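## Task

Rotate the handwheel so that the pointer on the stop indicates 33 cm; it only counts if the reading holds without the robot holding it there at the end.

## Robot and tools

Robot: a single custom six-joint arm with a parallel-finger gripper. Upper arm 662 mm (shoulder joint to elbow joint), forearm 526 mm (elbow joint to wrist pitch joint). Its base may sit tilted relative to the table.

Frame: the scene frame has its origin on the table surface directly under the arm base, +z up, and +y to the left when facing along +x. The state line reports end_effector_position (metres) and end_effector_quat_wxyz, plus linear (m/s) and angular (rad/s) velocities, all in this frame. The reported hand position may be off from reality, more so when the arm is stretched far. end_effector_position is the point between the pads when closed. The fingers point along the gripper's +z and open and close along its y. Closed fingertips reach about 33 mm past that point, fully open about 9 mm. Closing pushes the fingertips roughly 24 mm further out from the arm, so keep that clearance above surfaces.

Tool execute_actions, argument actions: a list holding at most one item.
- Empty list: no command, just the current state.
- {"rows": [...], "steps": n}: an action of 1 to 15 control steps (each 1/30 s; n defaults to 15). Each row is used for one step; if there are fewer rows than steps, the final row keeps repeating. At most 15 rows.
- {"steps": n} without rows: a wait of up to 300 steps counted from the previous result; your reply time is part of it.
Optional pictures (boolean) turns camera images in the result on or off; by default they are included.
A refused call sends nothing to the robot.

Each row is 9 numbers, in this order: arm/joint1 (waist), arm/joint2 (shoulder), arm/joint3 (elbow), arm/joint4 (forearm roll), arm/joint5 (wrist pitch), arm/joint6 (wrist roll), gripper/position, gripper/force_limit, gripper/speed. The first six are absolute joint target angles in radians, same convention as the Joint positions line. Stated ranges: waist, shoulder, forearm roll, wrist pitch, wrist roll -6.283 to 6.283; elbow -2.792 to 2.792. A call is refused if a target exceeds an end by more than 0.010 rad and is further out than that joint's last reported angle. True ends may differ from the stated ones by up to 0.010 rad; a target past the true end gets clipped to it, and the result may then say "joint sent to its limit" (possibly referring to an earlier, still-running action). Missing that line does not prove there is more room.

The last three row numbers are scaled to [-1, 1]. gripper/position: +1 fully open (140 mm), pads touch near -0.8, -1 closes until blocked. force_limit: roughly 14 N at -1, 60 N at 0, 107 N at +1 (parts up to 40 mm wide). speed: gap changes about 30 mm/s at -1, 140 at 0, 250 at +1.

Motion limits: target speed caps are 2.09 rad/s (waist, shoulder), 3.14 (elbow), 3.93 (the three wrist joints), with 0.3 s to accelerate; joints are slowed together so they arrive at the same moment. Each step, a joint's target is kept within a lead of its measured angle: 0.456 rad (waist, shoulder), 0.683 (elbow), 0.854 (wrist joints). If targets would move the gripper over 70 mm from where it is measured, all are pulled back toward the measured angles. Far targets therefore take several calls or waits.

Between calls the arm keeps heading for the last row sent, until it has nearly stopped moving (slow or blocked motion counts as stopped) or a step is HELD; only a fresh action makes it continue or push harder. Gripper fingers keep closing or opening regardless.

Result lines: Joint positions and Joint velocities list joints in row order (rad, rad/s). Joint torques are holding torques behind the gear, with a per-unit offset, scale and noise; they change at rest only with contact or load, so they help detect touching the wheel. "joint command not followed" means the clearance check altered or blocked targets (mounts and posts count as part of the arm). HELD marks steps where your row was not, or only partly, sent. object_status: 0 moving, 1 blocked while opening, 2 blocked while closing (a grip), 3 reached target or pads met. position_measured is in counts, nonlinear: 3 fully open, 230 pads together. To grasp, send -1 and confirm status 2. Stopped fingers stay until the position number changes by at least 0.01 or the object shifts; to squeeze harder, raise force_limit and switch position between -1 and -0.98.

Tool zoom_image: camera (cam_head_left, cam_head_right, cam_high, cam_low, cam_wrist) and region [x0, y0, x1, y1] in that camera's pixels, origin top-left, at most 504 by 504. Image sizes: wrist 504x504, the others 896x504. Use it to read the pointer against the scale.

Tool finished_scene: pass scene, the number of the current scene. Only call it once the pointer shows the target and stays there after the gripper lets go; replying with no tool call ends everything.

Avoid: contact torque reaching a joint's load limit (waist 295, shoulder 295, elbow 139, wrist joints 39.1 N m, held weight included) or any outside force of 144 N on the arm, tool or held item; either stops the arm for 10 s, skips the rest of the call, and makes it yield. Holding loads heats motors; a MOTOR HOT warning precedes an OVER-TEMPERATURE FAULT that brakes the arm until cooled. Also avoid dropping or slipping objects, slamming, striking or shoving hard, and anything falling. Move smoothly, release the wheel before finishing, and check that the reading does not drift back.

Each tool is called after ">>>" in YAML: its name, and indented under it one key for each argument.

## Session

>>> execute_actions:
  actions:
    - {"rows":[[-0.1,-0.108,2.045,0,1.204,0,1,0,0]]}
  pictures: false

>>> execute_actions:
  actions:
    - {"steps":90}

Scene clock: 0.50 s of 12600.00 s.
end_effector_position=(+0.5927, -0.0654, +0.3553) position_measured=3 object_status=3 end_effector_quat_wxyz=(-0.008, +0.646, +0.763, -0.003) end_effector_velocity=(-0.367, +0.122, +0.073) end_effector_angular_velocity=(-0.024, +0.002, -0.652)
Joint positions: [-0.146  0.153  1.789  0.006  1.2   -0.339]
Joint velocities: [ 0.103 -0.588  0.573 -0.013  0.009  0.761]
Joint torques (N m, as the joint torque sensors report them, + toward a larger angle): [  1.63 -52.76 -36.8    3.89  -0.3   -0.89]
Steps of this call (steps 1 to 15: all 15 steps of this action). Readings (joint positions | what the end effector reports):
1: [-0.192 0.407 1.531 0.011 1.196 -0.682] | position_measured=3 object_status=3
2: [-0.191 0.403 1.535 0.011 1.196 -0.676] | position_measured=3 object_status=3
4: [-0.186 0.374 1.568 0.011 1.196 -0.632] | position_measured=3 object_status=3
8: [-0.170 0.292 1.653 0.009 1.197 -0.519] | position_measured=3 object_status=3
15: the state above

Scene clock: 3.50 s of 12600.00 s.
end_effector_position=(+0.4255, -0.0188, +0.3648) position_measured=3 object_status=3 end_effector_quat_wxyz=(-0.006, +0.750, +0.661, -0.006) end_effector_velocity=(-0.001, +0.000, -0.001) end_effector_angular_velocity=(+0.000, +0.002, -0.000)
Joint positions: [-0.1   -0.108  2.045  0.     1.204  0.   ]
Joint velocities: [-0.     0.     0.001 -0.     0.     0.   ]
Joint torques (N m, as the joint torque sensors report them, + toward a larger angle): [  1.28 -24.92 -37.75   4.03   0.02  -0.62]
Steps of this call (steps 1 to 30: the robot went on to your last target; steps 31 to 90: nothing new was sent). Readings (joint positions | what the end effector reports):
1: [-0.142 0.133 1.809 0.005 1.200 -0.313] | position_measured=3 object_status=3
2: [-0.139 0.113 1.828 0.005 1.200 -0.287] | position_measured=3 object_status=3
4: [-0.132 0.073 1.867 0.004 1.201 -0.235] | position_measured=3 object_status=3
8: [-0.118 -0.007 1.946 0.002 1.202 -0.131] | position_measured=3 object_status=3
90: the state above
The arm was judged still, so your last target was given up. Only a new action makes it travel on or press farther. Fingers that are still opening or closing keep moving.

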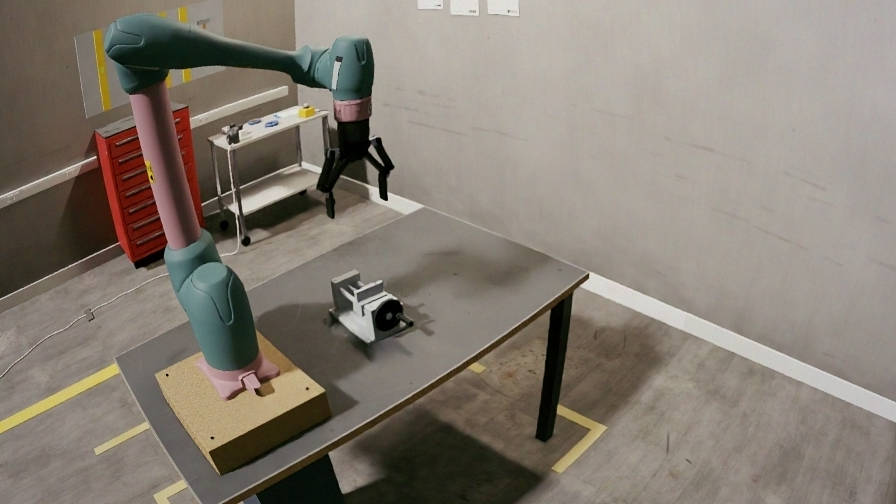

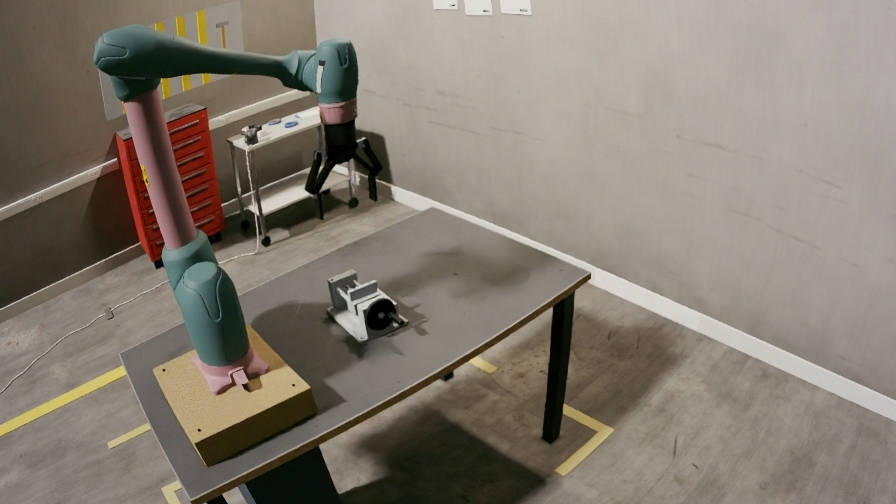

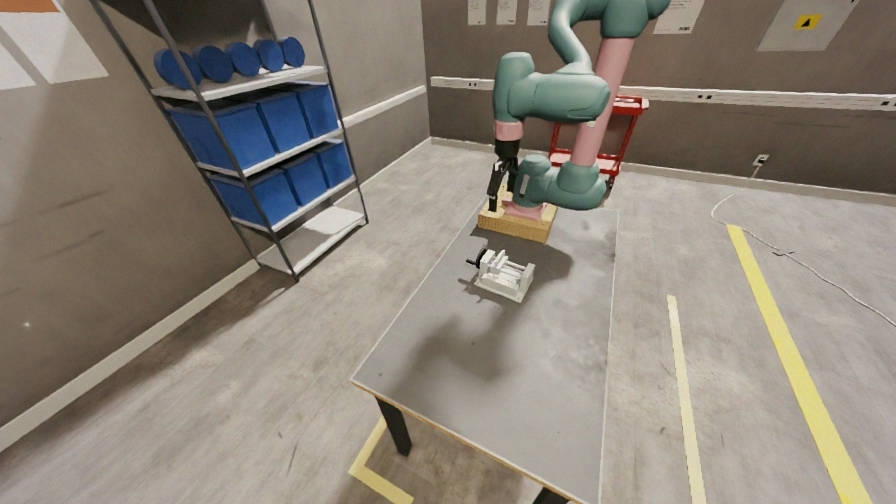

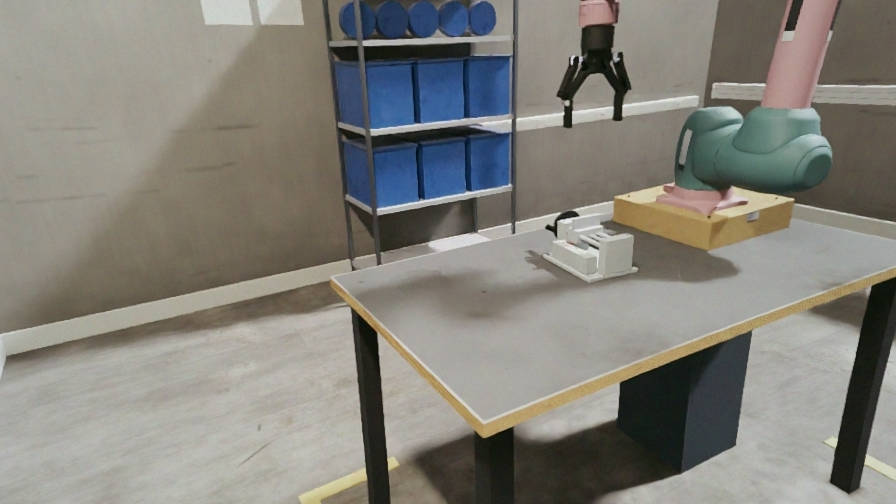

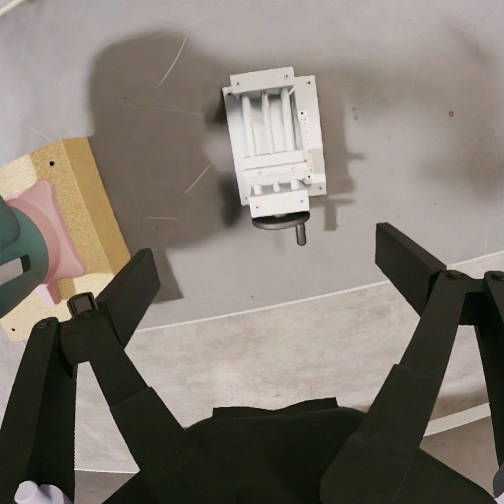

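Shifted about −2.3 cm in y. Read the scale closer.

>>> execute_actions:
  actions:
    - {"rows":[[-0.2,0.16,2.134,0,0.847,0,1,0,1]]}
  pictures: false

>>> execute_actions:
  actions:
    - {"steps":30}

>>> zoom_image:
  camera: "cam_wrist"
  region: [180, 50, 300, 170]

Scene clock: 5.90 s of 12600.00 s.
end_effector_position=(+0.4925, -0.0724, +0.2159) position_measured=3 object_status=3 end_effector_quat_wxyz=(-0.006, +0.779, +0.627, -0.006) end_effector_velocity=(+0.067, -0.091, -0.251) end_effector_angular_velocity=(-0.002, +0.000, -0.153)
Joint positions: [-0.19   0.134  2.125 -0.     0.882 -0.   ]
Joint velocities: [-0.15   0.398  0.132  0.001 -0.529  0.002]
Joint torques (N m, as the joint torque sensors report them, + toward a larger angle): [  6.97 -67.97 -35.5    3.72  -0.27  -0.63]
Steps of this call (steps 1 to 57: nothing new was sent; steps 58 to 72: all 15 steps of this action). Readings (joint positions | what the end effector reports):
58: [-0.100 -0.108 2.045 -0.000 1.204 -0.000] | position_measured=3 object_status=3
59: [-0.101 -0.105 2.046 -0.000 1.200 0.000] | position_measured=3 object_status=3
61: [-0.112 -0.075 2.056 0.000 1.160 0.000] | position_measured=3 object_status=3
65: [-0.142 0.005 2.083 -0.000 1.054 0.000] | position_measured=3 object_status=3
72: the state above

Scene clock: 6.90 s of 12600.00 s.
end_effector_position=(+0.4968, -0.0784, +0.1992) position_measured=3 object_status=3 end_effector_quat_wxyz=(-0.005, +0.782, +0.623, -0.006) end_effector_velocity=(+0.001, -0.000, +0.001) end_effector_angular_velocity=(-0.001, -0.004, -0.001)
Joint positions: [-0.2    0.16   2.134 -0.     0.847 -0.   ]
Joint velocities: [-0.001 -0.002 -0.001  0.    -0.002 -0.   ]
Joint torques (N m, as the joint torque sensors report them, + toward a larger angle): [ -1.09 -45.57 -30.17   3.23  -0.13  -0.62]
Steps of this call (steps 1 to 30: the robot went on to your last target). Readings (joint positions | what the end effector reports):
1: [-0.194 0.145 2.129 -0.000 0.867 0.000] | position_measured=3 object_status=3
2: [-0.197 0.152 2.131 -0.000 0.858 0.000] | position_measured=3 object_status=3
4: [-0.199 0.157 2.133 -0.000 0.850 -0.000] | position_measured=3 object_status=3
8: [-0.200 0.159 2.134 -0.000 0.848 0.000] | position_measured=3 object_status=3
30: the state above
The arm was judged still, so your last target was given up. Only a new action makes it travel on or press farther. Fingers that are still opening or closing keep moving.

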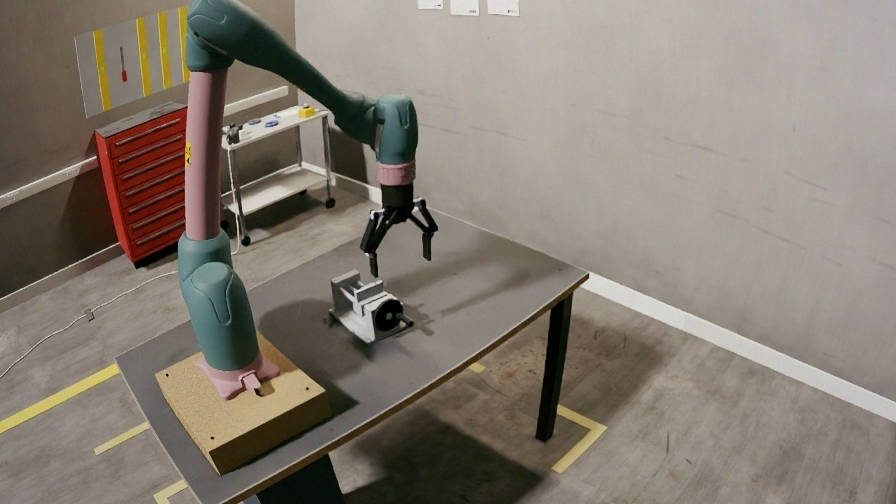

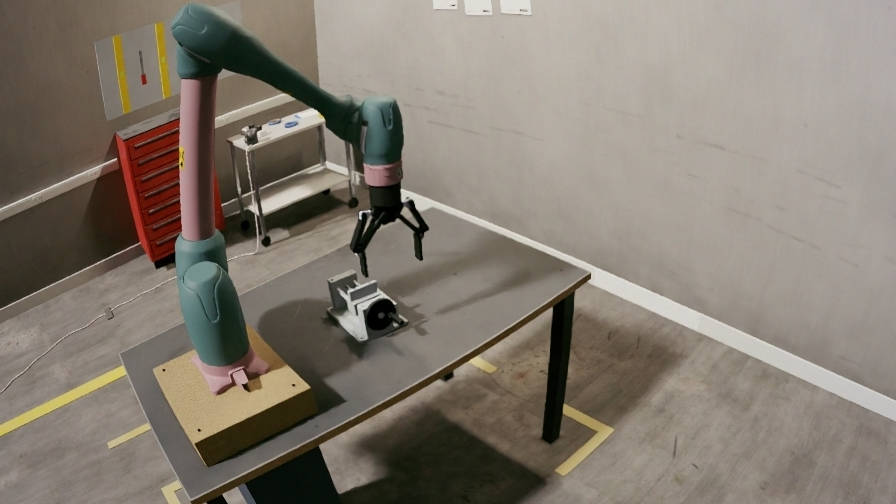

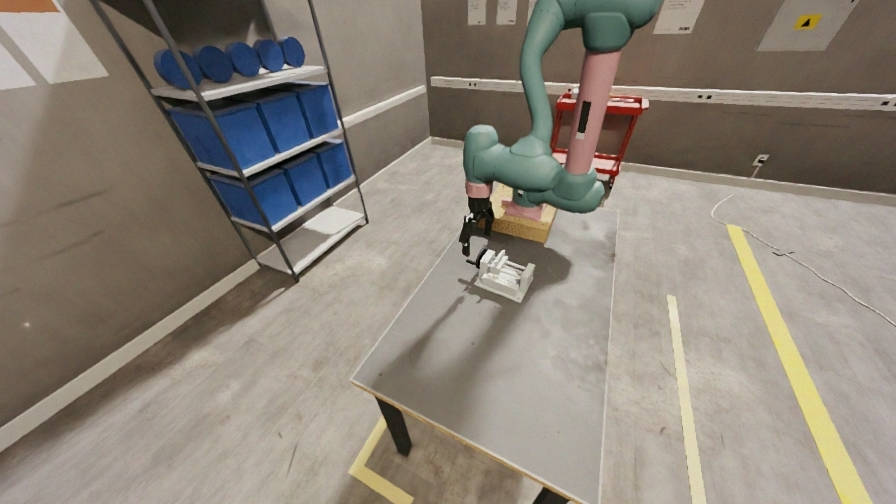

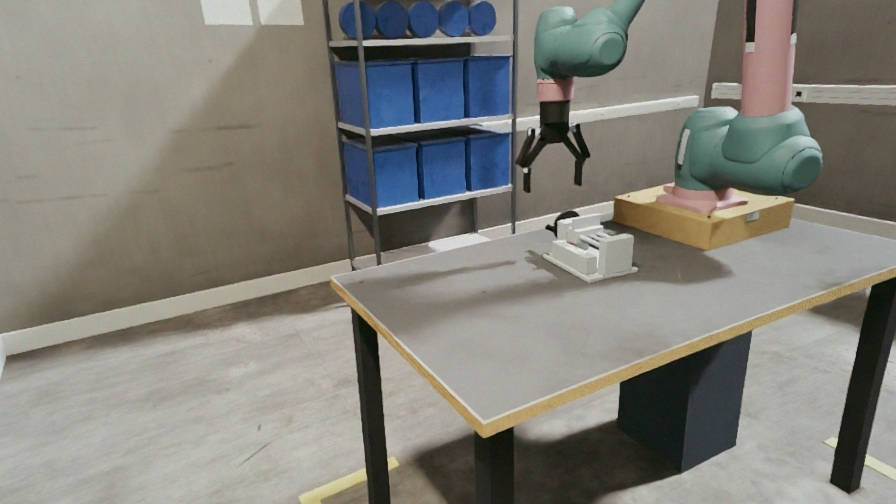

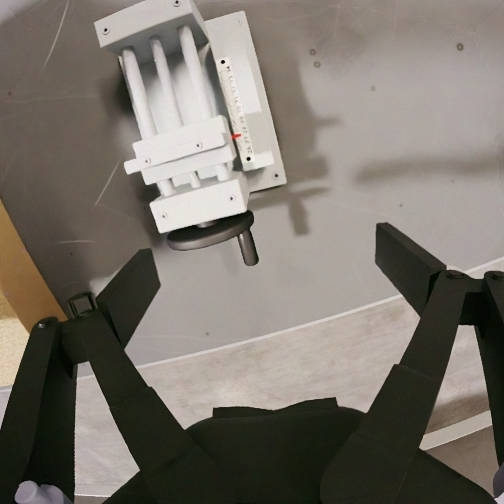

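Region (180, 50, 300, 170) of cam_wrist's 504x504 image, scaled by 4.200, with more detail than that image has.

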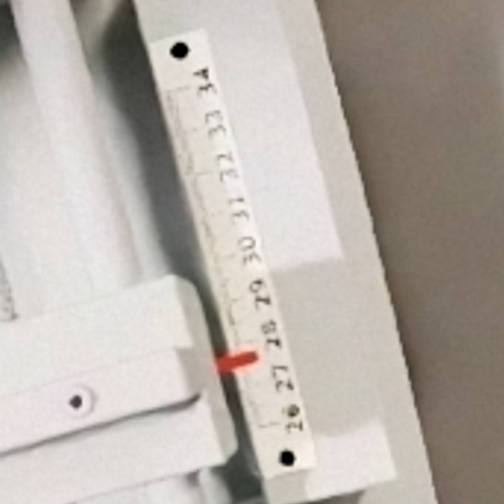

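>>> execute_actions:
  actions:
    - {"rows":[[-0.944,0.5,1.859,0.607,1.686,-6.2,-0.8,0,1]]}
  pictures: false

>>> execute_actions:
  actions:
    - {"steps":40}
  pictures: false

>>> execute_actions:
  actions:
    - {"rows":[[-0.944,0.835,1.859,0.607,1.686,-6.2,-0.8,0,1]]}
  pictures: false

>>> execute_actions:
  actions:
    - {"steps":15}
  pictures: false

>>> execute_actions:
  actions:
    - {"rows":[[-0.838,0.83,2.056,0.71,1.514,-6.2,-0.8,0,1]]}
  pictures: false

>>> execute_actions:
  actions:
    - {"steps":15}
  pictures: false

>>> execute_actions:
  actions:
    - {"rows":[[-0.838,0.83,2.056,0.71,1.514,6.2,-0.15,0,1]]}
  pictures: false

>>> execute_actions:
  actions:
    - {"steps":115}
  pictures: false

>>> execute_actions:
  actions:
    - {"rows":[[-0.838,0.83,2.056,0.71,1.514,-4.2,-0.8,0,1]]}
  pictures: false

>>> execute_actions:
  actions:
    - {"steps":95}
  pictures: false

>>> execute_actions:
  actions:
    - {"rows":[[-0.838,0.83,2.056,0.71,1.514,6.2,-0.15,0,1]]}
  pictures: false

>>> execute_actions:
  actions:
    - {"steps":95}
  pictures: false

>>> execute_actions:
  actions:
    - {"rows":[[-0.838,0.83,2.056,0.71,1.514,-4.2,-0.8,0,1]]}
  pictures: false

>>> execute_actions:
  actions:
    - {"steps":95}
  pictures: false

>>> execute_actions:
  actions:
    - {"rows":[[-0.838,0.83,2.056,0.71,1.514,6.2,-0.15,0,1]]}
  pictures: false

>>> zoom_image:
  camera: "cam_high"
  region: [435, 220, 555, 310]

>>> execute_actions:
  actions:
    - {"steps":95}

>>> zoom_image:
  camera: "cam_high"
  region: [435, 220, 555, 310]

Scene clock: 16.83 s of 12600.00 s.
end_effector_position=(+0.4761, -0.1487, +0.2367) position_measured=183 object_status=0 end_effector_quat_wxyz=(-0.344, +0.650, +0.642, +0.216) end_effector_velocity=(-0.050, -0.317, +0.075) end_effector_angular_velocity=(+0.842, -1.360, +0.440)
Joint positions: [-0.667  0.429  1.916  0.481  1.512 -0.898]
Joint velocities: [-0.809  0.169 -0.137  0.311  0.424 -1.994]
Joint torques (N m, as the joint torque sensors report them, + toward a larger angle): [  7.96 -79.92 -25.41   3.31   1.73  -0.61]
Steps of this call (steps 1 to 283: nothing new was sent; steps 284 to 298: all 15 steps of this action). Readings (joint positions | what the end effector reports):
284: [-0.200 0.160 2.134 0.000 0.847 -0.000] | position_measured=3 object_status=0
285: [-0.204 0.163 2.132 0.005 0.853 -0.007] | position_measured=8 object_status=0
287: [-0.233 0.185 2.114 0.045 0.908 -0.063] | position_measured=35 object_status=0
291: [-0.385 0.296 2.024 0.244 1.183 -0.348] | position_measured=89 object_status=0
298: the state above

Scene clock: 18.17 s of 12600.00 s.
end_effector_position=(+0.4520, -0.2606, +0.2707) position_measured=229 object_status=3 end_effector_quat_wxyz=(-0.479, +0.795, -0.341, -0.151) end_effector_velocity=(+0.000, -0.001, -0.002) end_effector_angular_velocity=(-0.280, -2.810, +1.607)
Joint positions: [-0.944  0.5    1.859  0.607  1.686 -5.111]
Joint velocities: [ 0.     0.002 -0.001 -0.001 -0.001 -3.251]
Joint torques (N m, as the joint torque sensors report them, + toward a larger angle): [ -1.76 -77.68 -28.01   3.64   1.75  -1.  ]
Steps of this call (steps 1 to 40: the robot went on to your last target). Readings (joint positions | what the end effector reports):
1: [-0.694 0.435 1.911 0.492 1.527 -0.968] | position_measured=197 object_status=0
2: [-0.719 0.442 1.906 0.503 1.543 -1.041] | position_measured=210 object_status=0
4: [-0.767 0.454 1.896 0.525 1.573 -1.200] | position_measured=229 object_status=0
8: [-0.851 0.476 1.879 0.564 1.626 -1.585] | position_measured=229 object_status=0
40: the state above

Scene clock: 18.67 s of 12600.00 s.
end_effector_position=(+0.4460, -0.2549, +0.1365) position_measured=229 object_status=3 end_effector_quat_wxyz=(-0.596, +0.802, +0.021, +0.032) end_effector_velocity=(-0.035, +0.046, -0.270) end_effector_angular_velocity=(+0.456, -0.889, +0.356)
Joint positions: [-0.944  0.787  1.859  0.607  1.686 -6.093]
Joint velocities: [-0.     0.587  0.003  0.002  0.001 -1.276]
Joint torques (N m, as the joint torque sensors report them, + toward a larger angle): [   1.23 -119.33  -22.89    2.86    2.6    -0.58]
Steps of this call (steps 1 to 15: all 15 steps of this action). Readings (joint positions | what the end effector reports):
1: [-0.944 0.500 1.859 0.607 1.686 -5.221] | position_measured=229 object_status=3
2: [-0.944 0.500 1.859 0.607 1.686 -5.326] | position_measured=229 object_status=3
4: [-0.944 0.512 1.859 0.607 1.686 -5.493] | position_measured=229 object_status=3
8: [-0.944 0.614 1.859 0.607 1.686 -5.716] | position_measured=229 object_status=3
15: the state above

Scene clock: 19.17 s of 12600.00 s.
end_effector_position=(+0.4427, -0.2508, +0.1144) position_measured=229 object_status=3 end_effector_quat_wxyz=(-0.610, +0.788, +0.054, +0.054) end_effector_velocity=(-0.001, +0.001, -0.001) end_effector_angular_velocity=(+0.003, +0.000, +0.001)
Joint positions: [-0.944  0.835  1.859  0.607  1.686 -6.2  ]
Joint velocities: [-0.     0.001  0.002 -0.001  0.001 -0.002]
Joint torques (N m, as the joint torque sensors report them, + toward a larger angle): [ -0.54 -96.24 -17.07   2.37   2.24  -0.78]
Steps of this call (steps 1 to 15: the robot went on to your last target). Readings (joint positions | what the end effector reports):
1: [-0.944 0.804 1.859 0.607 1.686 -6.132] | position_measured=229 object_status=3
2: [-0.944 0.818 1.859 0.607 1.686 -6.161] | position_measured=229 object_status=3
4: [-0.944 0.831 1.859 0.607 1.686 -6.191] | position_measured=229 object_status=3
8: [-0.944 0.834 1.859 0.607 1.686 -6.199] | position_measured=229 object_status=3
15: the state above

Scene clock: 19.67 s of 12600.00 s.
end_effector_position=(+0.4394, -0.1288, +0.0836) position_measured=229 object_status=3 end_effector_quat_wxyz=(-0.613, +0.789, +0.018, +0.030) end_effector_velocity=(-0.002, +0.014, -0.002) end_effector_angular_velocity=(+0.001, +0.012, -0.003)
Joint positions: [-0.839  0.83   2.054  0.709  1.516 -6.2  ]
Joint velocities: [ 0.012 -0.     0.023  0.012 -0.018 -0.001]
Joint torques (N m, as the joint torque sensors report them, + toward a larger angle): [ -0.13 -90.28 -10.75   1.39   2.2   -0.49]
Steps of this call (steps 1 to 15: all 15 steps of this action). Readings (joint positions | what the end effector reports):
1: [-0.944 0.835 1.859 0.607 1.686 -6.200] | position_measured=229 object_status=3
2: [-0.941 0.835 1.864 0.610 1.682 -6.200] | position_measured=229 object_status=3
4: [-0.919 0.834 1.906 0.633 1.645 -6.200] | position_measured=229 object_status=3
8: [-0.870 0.832 1.997 0.679 1.565 -6.200] | position_measured=229 object_status=3
15: the state above

Scene clock: 20.17 s of 12600.00 s.
end_effector_position=(+0.4392, -0.1277, +0.0834) position_measured=229 object_status=3 end_effector_quat_wxyz=(-0.613, +0.789, +0.018, +0.029) end_effector_velocity=(-0.000, -0.000, +0.000) end_effector_angular_velocity=(-0.003, -0.002, +0.001)
Joint positions: [-0.838  0.83   2.056  0.71   1.514 -6.2  ]
Joint velocities: [ 0.    -0.002  0.    -0.001 -0.002 -0.001]
Joint torques (N m, as the joint torque sensors report them, + toward a larger angle): [ -0.41 -89.87 -10.77   1.41   2.33  -0.53]
Steps of this call (steps 1 to 15: the robot went on to your last target). Readings (joint positions | what the end effector reports):
1: [-0.839 0.830 2.055 0.709 1.515 -6.200] | position_measured=229 object_status=3
2: [-0.838 0.830 2.055 0.710 1.515 -6.200] | position_measured=229 object_status=3
4: [-0.838 0.830 2.056 0.710 1.514 -6.200] | position_measured=229 object_status=3
8: [-0.838 0.830 2.056 0.710 1.514 -6.200] | position_measured=229 object_status=3
15: the state above
The arm was judged still, so your last target was given up. Only a new action makes it travel on or press farther. Fingers that are still opening or closing keep moving.

Scene clock: 20.67 s of 12600.00 s.
end_effector_position=(+0.4392, -0.1277, +0.0834) position_measured=148 object_status=3 end_effector_quat_wxyz=(-0.533, +0.675, -0.409, -0.305) end_effector_velocity=(+0.000, -0.000, +0.000) end_effector_angular_velocity=(+0.079, +3.153, -0.799)
Joint positions: [-0.838  0.83   2.056  0.71   1.514 -5.065]
Joint velocities: [ 0.    -0.    -0.001 -0.001  0.001  3.255]
Joint torques (N m, as the joint torque sensors report them, + toward a larger angle): [ -1.04 -90.41 -10.6    1.27   2.31  -0.5 ]
Steps of this call (steps 1 to 15: all 15 steps of this action). Readings (joint positions | what the end effector reports):
1: [-0.838 0.830 2.056 0.710 1.514 -6.200] | position_measured=229 object_status=0
2: [-0.838 0.830 2.056 0.710 1.514 -6.193] | position_measured=225 object_status=0
4: [-0.838 0.830 2.056 0.710 1.514 -6.137] | position_measured=198 object_status=0
8: [-0.838 0.830 2.056 0.710 1.514 -5.852] | position_measured=148 object_status=0
15: the state above

Scene clock: 24.50 s of 12600.00 s.
end_effector_position=(+0.4391, -0.1277, +0.0833) position_measured=148 object_status=3 end_effector_quat_wxyz=(-0.609, +0.785, +0.083, +0.080) end_effector_velocity=(-0.000, -0.000, +0.001) end_effector_angular_velocity=(-0.003, -0.000, -0.000)
Joint positions: [-0.838  0.83   2.056  0.71   1.514  6.2  ]
Joint velocities: [-0.    -0.003  0.001 -0.001 -0.002  0.001]
Joint torques (N m, as the joint torque sensors report them, + toward a larger angle): [ -1.05 -89.24 -10.8    1.86   2.18  -0.8 ]
Steps of this call (steps 1 to 115: the robot went on to your last target). Readings (joint positions | what the end effector reports):
1: [-0.838 0.830 2.056 0.710 1.514 -4.955] | position_measured=148 object_status=3
2: [-0.838 0.830 2.056 0.710 1.514 -4.845] | position_measured=148 object_status=3
4: [-0.838 0.830 2.056 0.710 1.514 -4.624] | position_measured=148 object_status=3
8: [-0.838 0.830 2.056 0.710 1.514 -4.183] | position_measured=148 object_status=3
115: the state above

Scene clock: 25.00 s of 12600.00 s.
end_effector_position=(+0.4391, -0.1277, +0.0834) position_measured=229 object_status=3 end_effector_quat_wxyz=(-0.473, +0.620, +0.488, +0.392) end_effector_velocity=(+0.001, -0.001, +0.000) end_effector_angular_velocity=(-0.081, -3.156, +0.799)
Joint positions: [-0.838  0.83   2.056  0.71   1.514  5.079]
Joint velocities: [ 0.    -0.001 -0.001  0.001 -0.001 -3.256]
Joint torques (N m, as the joint torque sensors report them, + toward a larger angle): [  1.24 -90.67 -10.16   1.52   2.57  -0.28]
Steps of this call (steps 1 to 15: all 15 steps of this action). Readings (joint positions | what the end effector reports):
1: [-0.838 0.830 2.056 0.710 1.514 6.200] | position_measured=148 object_status=0
2: [-0.838 0.830 2.056 0.710 1.514 6.194] | position_measured=153 object_status=0
4: [-0.838 0.830 2.056 0.710 1.514 6.142] | position_measured=180 object_status=0
8: [-0.838 0.830 2.056 0.710 1.514 5.864] | position_measured=229 object_status=0
15: the state above

Scene clock: 28.17 s of 12600.00 s.
end_effector_position=(+0.4392, -0.1277, +0.0834) position_measured=229 object_status=3 end_effector_quat_wxyz=(+0.356, -0.441, +0.654, +0.500) end_effector_velocity=(+0.000, -0.000, -0.000) end_effector_angular_velocity=(-0.005, -0.005, +0.001)
Joint positions: [-0.838  0.83   2.056  0.71   1.514 -4.2  ]
Joint velocities: [ 0.    -0.002 -0.    -0.    -0.003 -0.004]
Joint torques (N m, as the joint torque sensors report them, + toward a larger angle): [ -0.53 -90.64  -9.92   1.58   2.63  -0.8 ]
Steps of this call (steps 1 to 95: the robot went on to your last target). Readings (joint positions | what the end effector reports):
1: [-0.838 0.830 2.056 0.710 1.514 4.969] | position_measured=229 object_status=3
2: [-0.838 0.830 2.056 0.710 1.514 4.858] | position_measured=229 object_status=3
4: [-0.838 0.830 2.056 0.710 1.514 4.638] | position_measured=229 object_status=3
8: [-0.838 0.830 2.056 0.710 1.514 4.196] | position_measured=229 object_status=3
95: the state above

Scene clock: 28.67 s of 12600.00 s.
end_effector_position=(+0.4392, -0.1277, +0.0834) position_measured=148 object_status=3 end_effector_quat_wxyz=(+0.036, -0.026, +0.789, +0.613) end_effector_velocity=(+0.000, -0.000, -0.001) end_effector_angular_velocity=(+0.077, +3.155, -0.800)
Joint positions: [-0.838  0.83   2.056  0.71   1.514 -3.079]
Joint velocities: [-0.     0.    -0.    -0.    -0.002  3.256]
Joint torques (N m, as the joint torque sensors report them, + toward a larger angle): [  0.07 -89.57 -10.26   1.48   2.28  -0.66]
Steps of this call (steps 1 to 15: all 15 steps of this action). Readings (joint positions | what the end effector reports):
1: [-0.838 0.830 2.056 0.710 1.514 -4.200] | position_measured=229 object_status=0
2: [-0.838 0.830 2.056 0.710 1.514 -4.194] | position_measured=225 object_status=0
4: [-0.838 0.830 2.056 0.710 1.514 -4.142] | position_measured=198 object_status=0
8: [-0.838 0.830 2.056 0.710 1.514 -3.864] | position_measured=148 object_status=0
15: the state above

Scene clock: 31.83 s of 12600.00 s.
end_effector_position=(+0.4392, -0.1277, +0.0834) position_measured=148 object_status=3 end_effector_quat_wxyz=(-0.609, +0.785, +0.083, +0.080) end_effector_velocity=(-0.000, +0.000, +0.000) end_effector_angular_velocity=(+0.001, +0.004, -0.001)
Joint positions: [-0.838  0.83   2.056  0.71   1.514  6.2  ]
Joint velocities: [-0.     0.     0.001  0.     0.     0.003]
Joint torques (N m, as the joint torque sensors report them, + toward a larger angle): [ -1.56 -88.22  -9.51   0.64   2.17  -0.84]
Steps of this call (steps 1 to 95: the robot went on to your last target). Readings (joint positions | what the end effector reports):
1: [-0.838 0.830 2.056 0.710 1.514 -2.969] | position_measured=148 object_status=3
2: [-0.838 0.830 2.056 0.710 1.514 -2.858] | position_measured=148 object_status=3
4: [-0.838 0.830 2.056 0.710 1.514 -2.637] | position_measured=148 object_status=3
8: [-0.838 0.830 2.056 0.710 1.514 -2.196] | position_measured=148 object_status=3
95: the state above

Scene clock: 32.33 s of 12600.00 s.
end_effector_position=(+0.4392, -0.1277, +0.0834) position_measured=229 object_status=3 end_effector_quat_wxyz=(-0.473, +0.620, +0.488, +0.392) end_effector_velocity=(-0.001, +0.001, +0.000) end_effector_angular_velocity=(-0.078, -3.154, +0.801)
Joint positions: [-0.838  0.83   2.056  0.71   1.514  5.079]
Joint velocities: [ 0.    -0.     0.001 -0.001 -0.    -3.256]
Joint torques (N m, as the joint torque sensors report them, + toward a larger angle): [ -0.71 -89.78  -9.87   1.34   2.27  -0.75]
Steps of this call (steps 1 to 15: all 15 steps of this action). Readings (joint positions | what the end effector reports):
1: [-0.838 0.830 2.056 0.710 1.514 6.200] | position_measured=148 object_status=0
2: [-0.838 0.830 2.056 0.710 1.514 6.194] | position_measured=153 object_status=0
4: [-0.838 0.830 2.056 0.710 1.514 6.142] | position_measured=180 object_status=0
8: [-0.838 0.830 2.056 0.710 1.514 5.864] | position_measured=229 object_status=0
15: the state above

Scene clock: 35.50 s of 12600.00 s.
end_effector_position=(+0.4392, -0.1277, +0.0834) position_measured=229 object_status=3 end_effector_quat_wxyz=(+0.356, -0.441, +0.654, +0.500) end_effector_velocity=(-0.000, +0.000, -0.000) end_effector_angular_velocity=(-0.001, -0.002, +0.001)
Joint positions: [-0.838  0.83   2.056  0.71   1.514 -4.2  ]
Joint velocities: [ 0.     0.     0.001 -0.    -0.001 -0.002]
Joint torques (N m, as the joint torque sensors report them, + toward a larger angle): [  1.31 -89.47 -10.94   1.48   2.44  -0.38]
Steps of this call (steps 1 to 95: the robot went on to your last target). Readings (joint positions | what the end effector reports):
1: [-0.838 0.830 2.056 0.710 1.514 4.969] | position_measured=229 object_status=3
2: [-0.838 0.830 2.056 0.710 1.514 4.858] | position_measured=229 object_status=3
4: [-0.838 0.830 2.056 0.710 1.514 4.637] | position_measured=229 object_status=3
8: [-0.838 0.830 2.056 0.710 1.514 4.196] | position_measured=229 object_status=3
95: the state above

Scene clock: 36.00 s of 12600.00 s.
end_effector_position=(+0.4392, -0.1277, +0.0834) position_measured=148 object_status=3 end_effector_quat_wxyz=(+0.036, -0.026, +0.789, +0.613) end_effector_velocity=(-0.000, +0.001, -0.001) end_effector_angular_velocity=(+0.082, +3.157, -0.801)
Joint positions: [-0.838  0.83   2.056  0.71   1.514 -3.079]
Joint velocities: [0.    0.003 0.    0.001 0.001 3.256]
Joint torques (N m, as the joint torque sensors report them, + toward a larger angle): [ -1.35 -88.22  -7.34   0.62   2.11  -0.95]
Steps of this call (steps 1 to 15: all 15 steps of this action). Readings (joint positions | what the end effector reports):
1: [-0.838 0.830 2.056 0.710 1.514 -4.200] | position_measured=229 object_status=0
2: [-0.838 0.830 2.056 0.710 1.514 -4.194] | position_measured=225 object_status=0
4: [-0.838 0.830 2.056 0.710 1.514 -4.142] | position_measured=198 object_status=0
8: [-0.838 0.830 2.056 0.710 1.514 -3.864] | position_measured=148 object_status=0
15: the state above

Region (435, 220, 555, 310) of cam_high's 896x504 image, scaled by 4.200, with more detail than that image has; it fills the top 378 rows of this view, and the rest is white.

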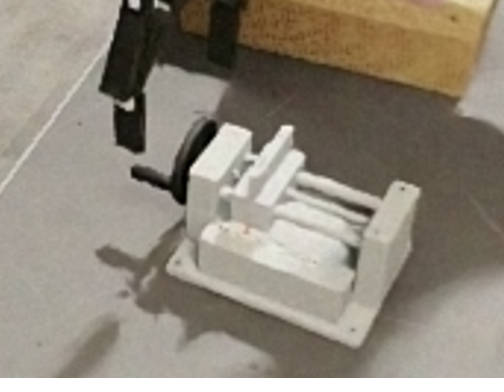

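Scene clock: 39.17 s of 12600.00 s.
end_effector_position=(+0.4392, -0.1277, +0.0834) position_measured=148 object_status=3 end_effector_quat_wxyz=(-0.609, +0.785, +0.083, +0.080) end_effector_velocity=(-0.001, +0.001, +0.000) end_effector_angular_velocity=(+0.001, +0.005, +0.001)
Joint positions: [-0.838  0.83   2.056  0.71   1.514  6.2  ]
Joint velocities: [ 0.     0.001  0.001 -0.002  0.001  0.004]
Joint torques (N m, as the joint torque sensors report them, + toward a larger angle): [ -0.3  -89.55 -11.14   1.8    2.08  -0.55]
Steps of this call (steps 1 to 95: the robot went on to your last target). Readings (joint positions | what the end effector reports):
1: [-0.838 0.830 2.056 0.710 1.514 -2.969] | position_measured=148 object_status=3
2: [-0.838 0.830 2.056 0.710 1.514 -2.858] | position_measured=148 object_status=3
4: [-0.838 0.830 2.056 0.710 1.514 -2.637] | position_measured=148 object_status=3
8: [-0.838 0.830 2.056 0.710 1.514 -2.196] | position_measured=148 object_status=3
95: the state above

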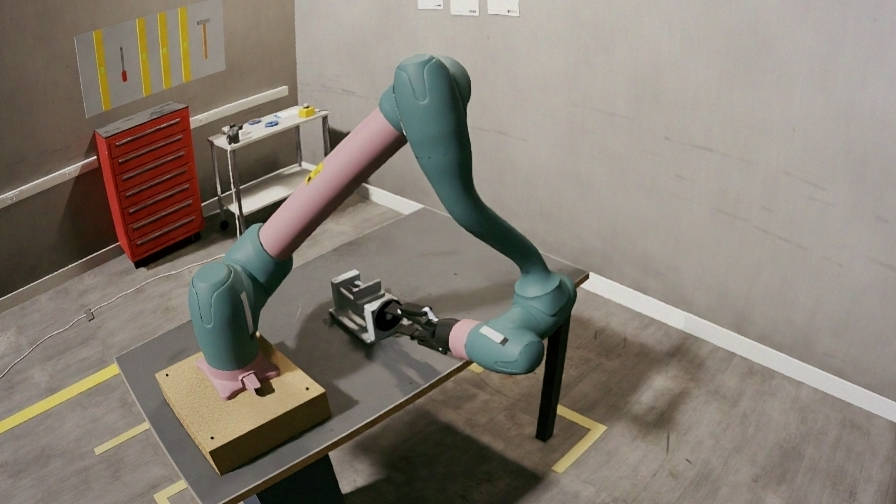

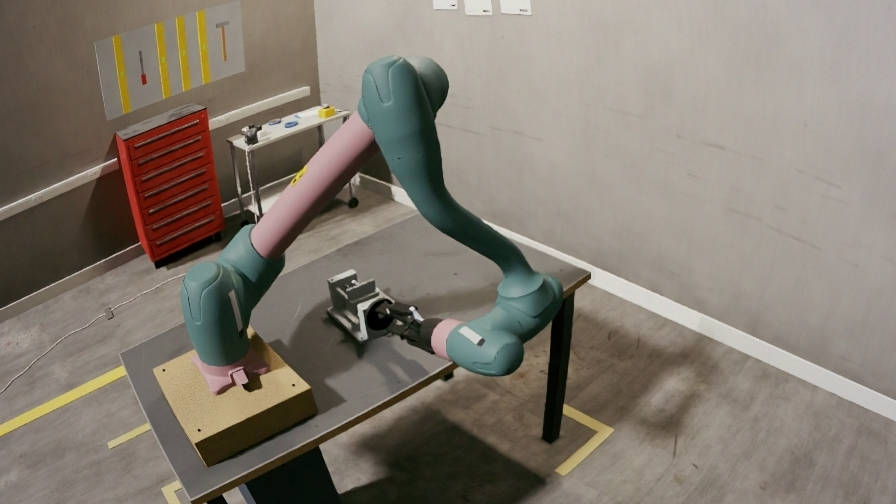

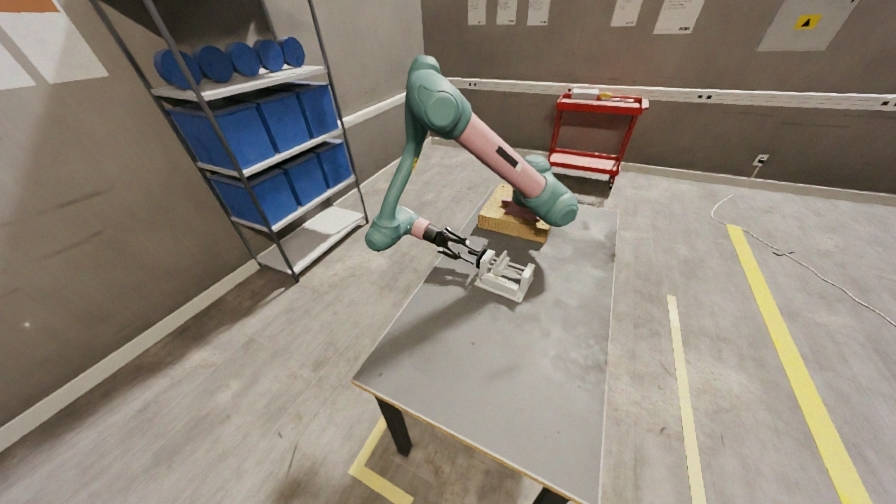

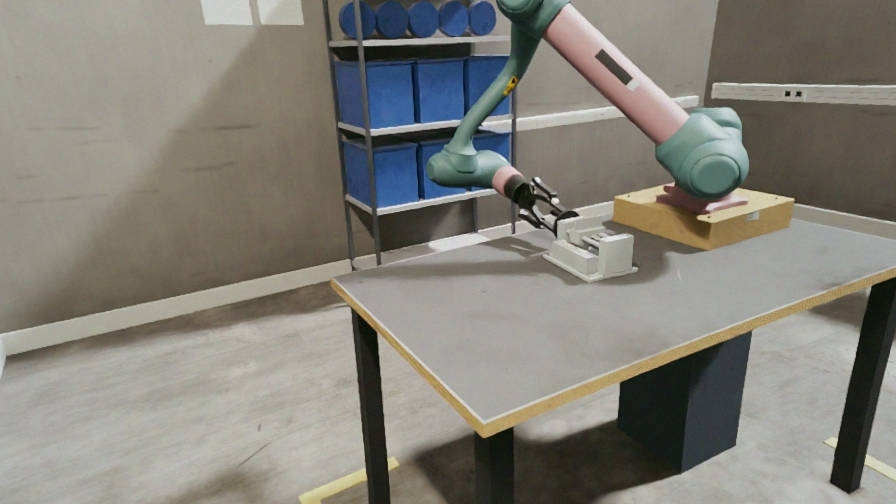

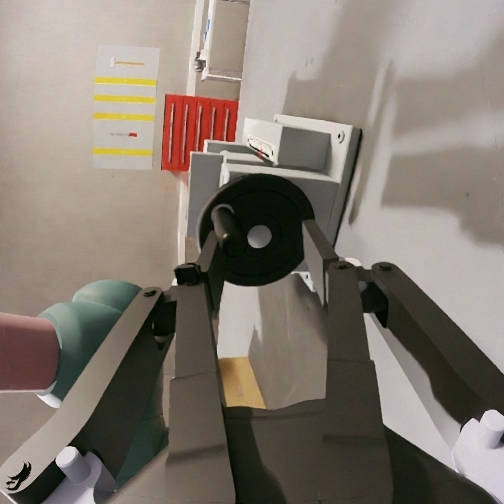

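Region (435, 220, 555, 310) of cam_high's 896x504 image, scaled by 4.200, with more detail than that image has; it fills the top 378 rows of this view, and the rest is white.

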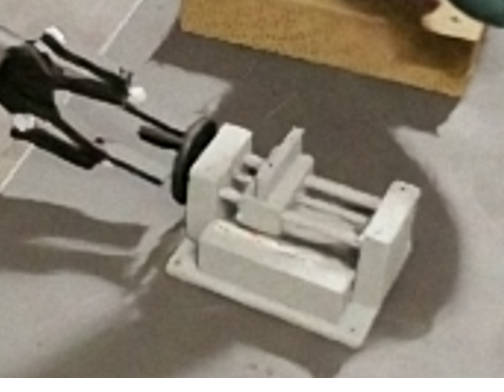

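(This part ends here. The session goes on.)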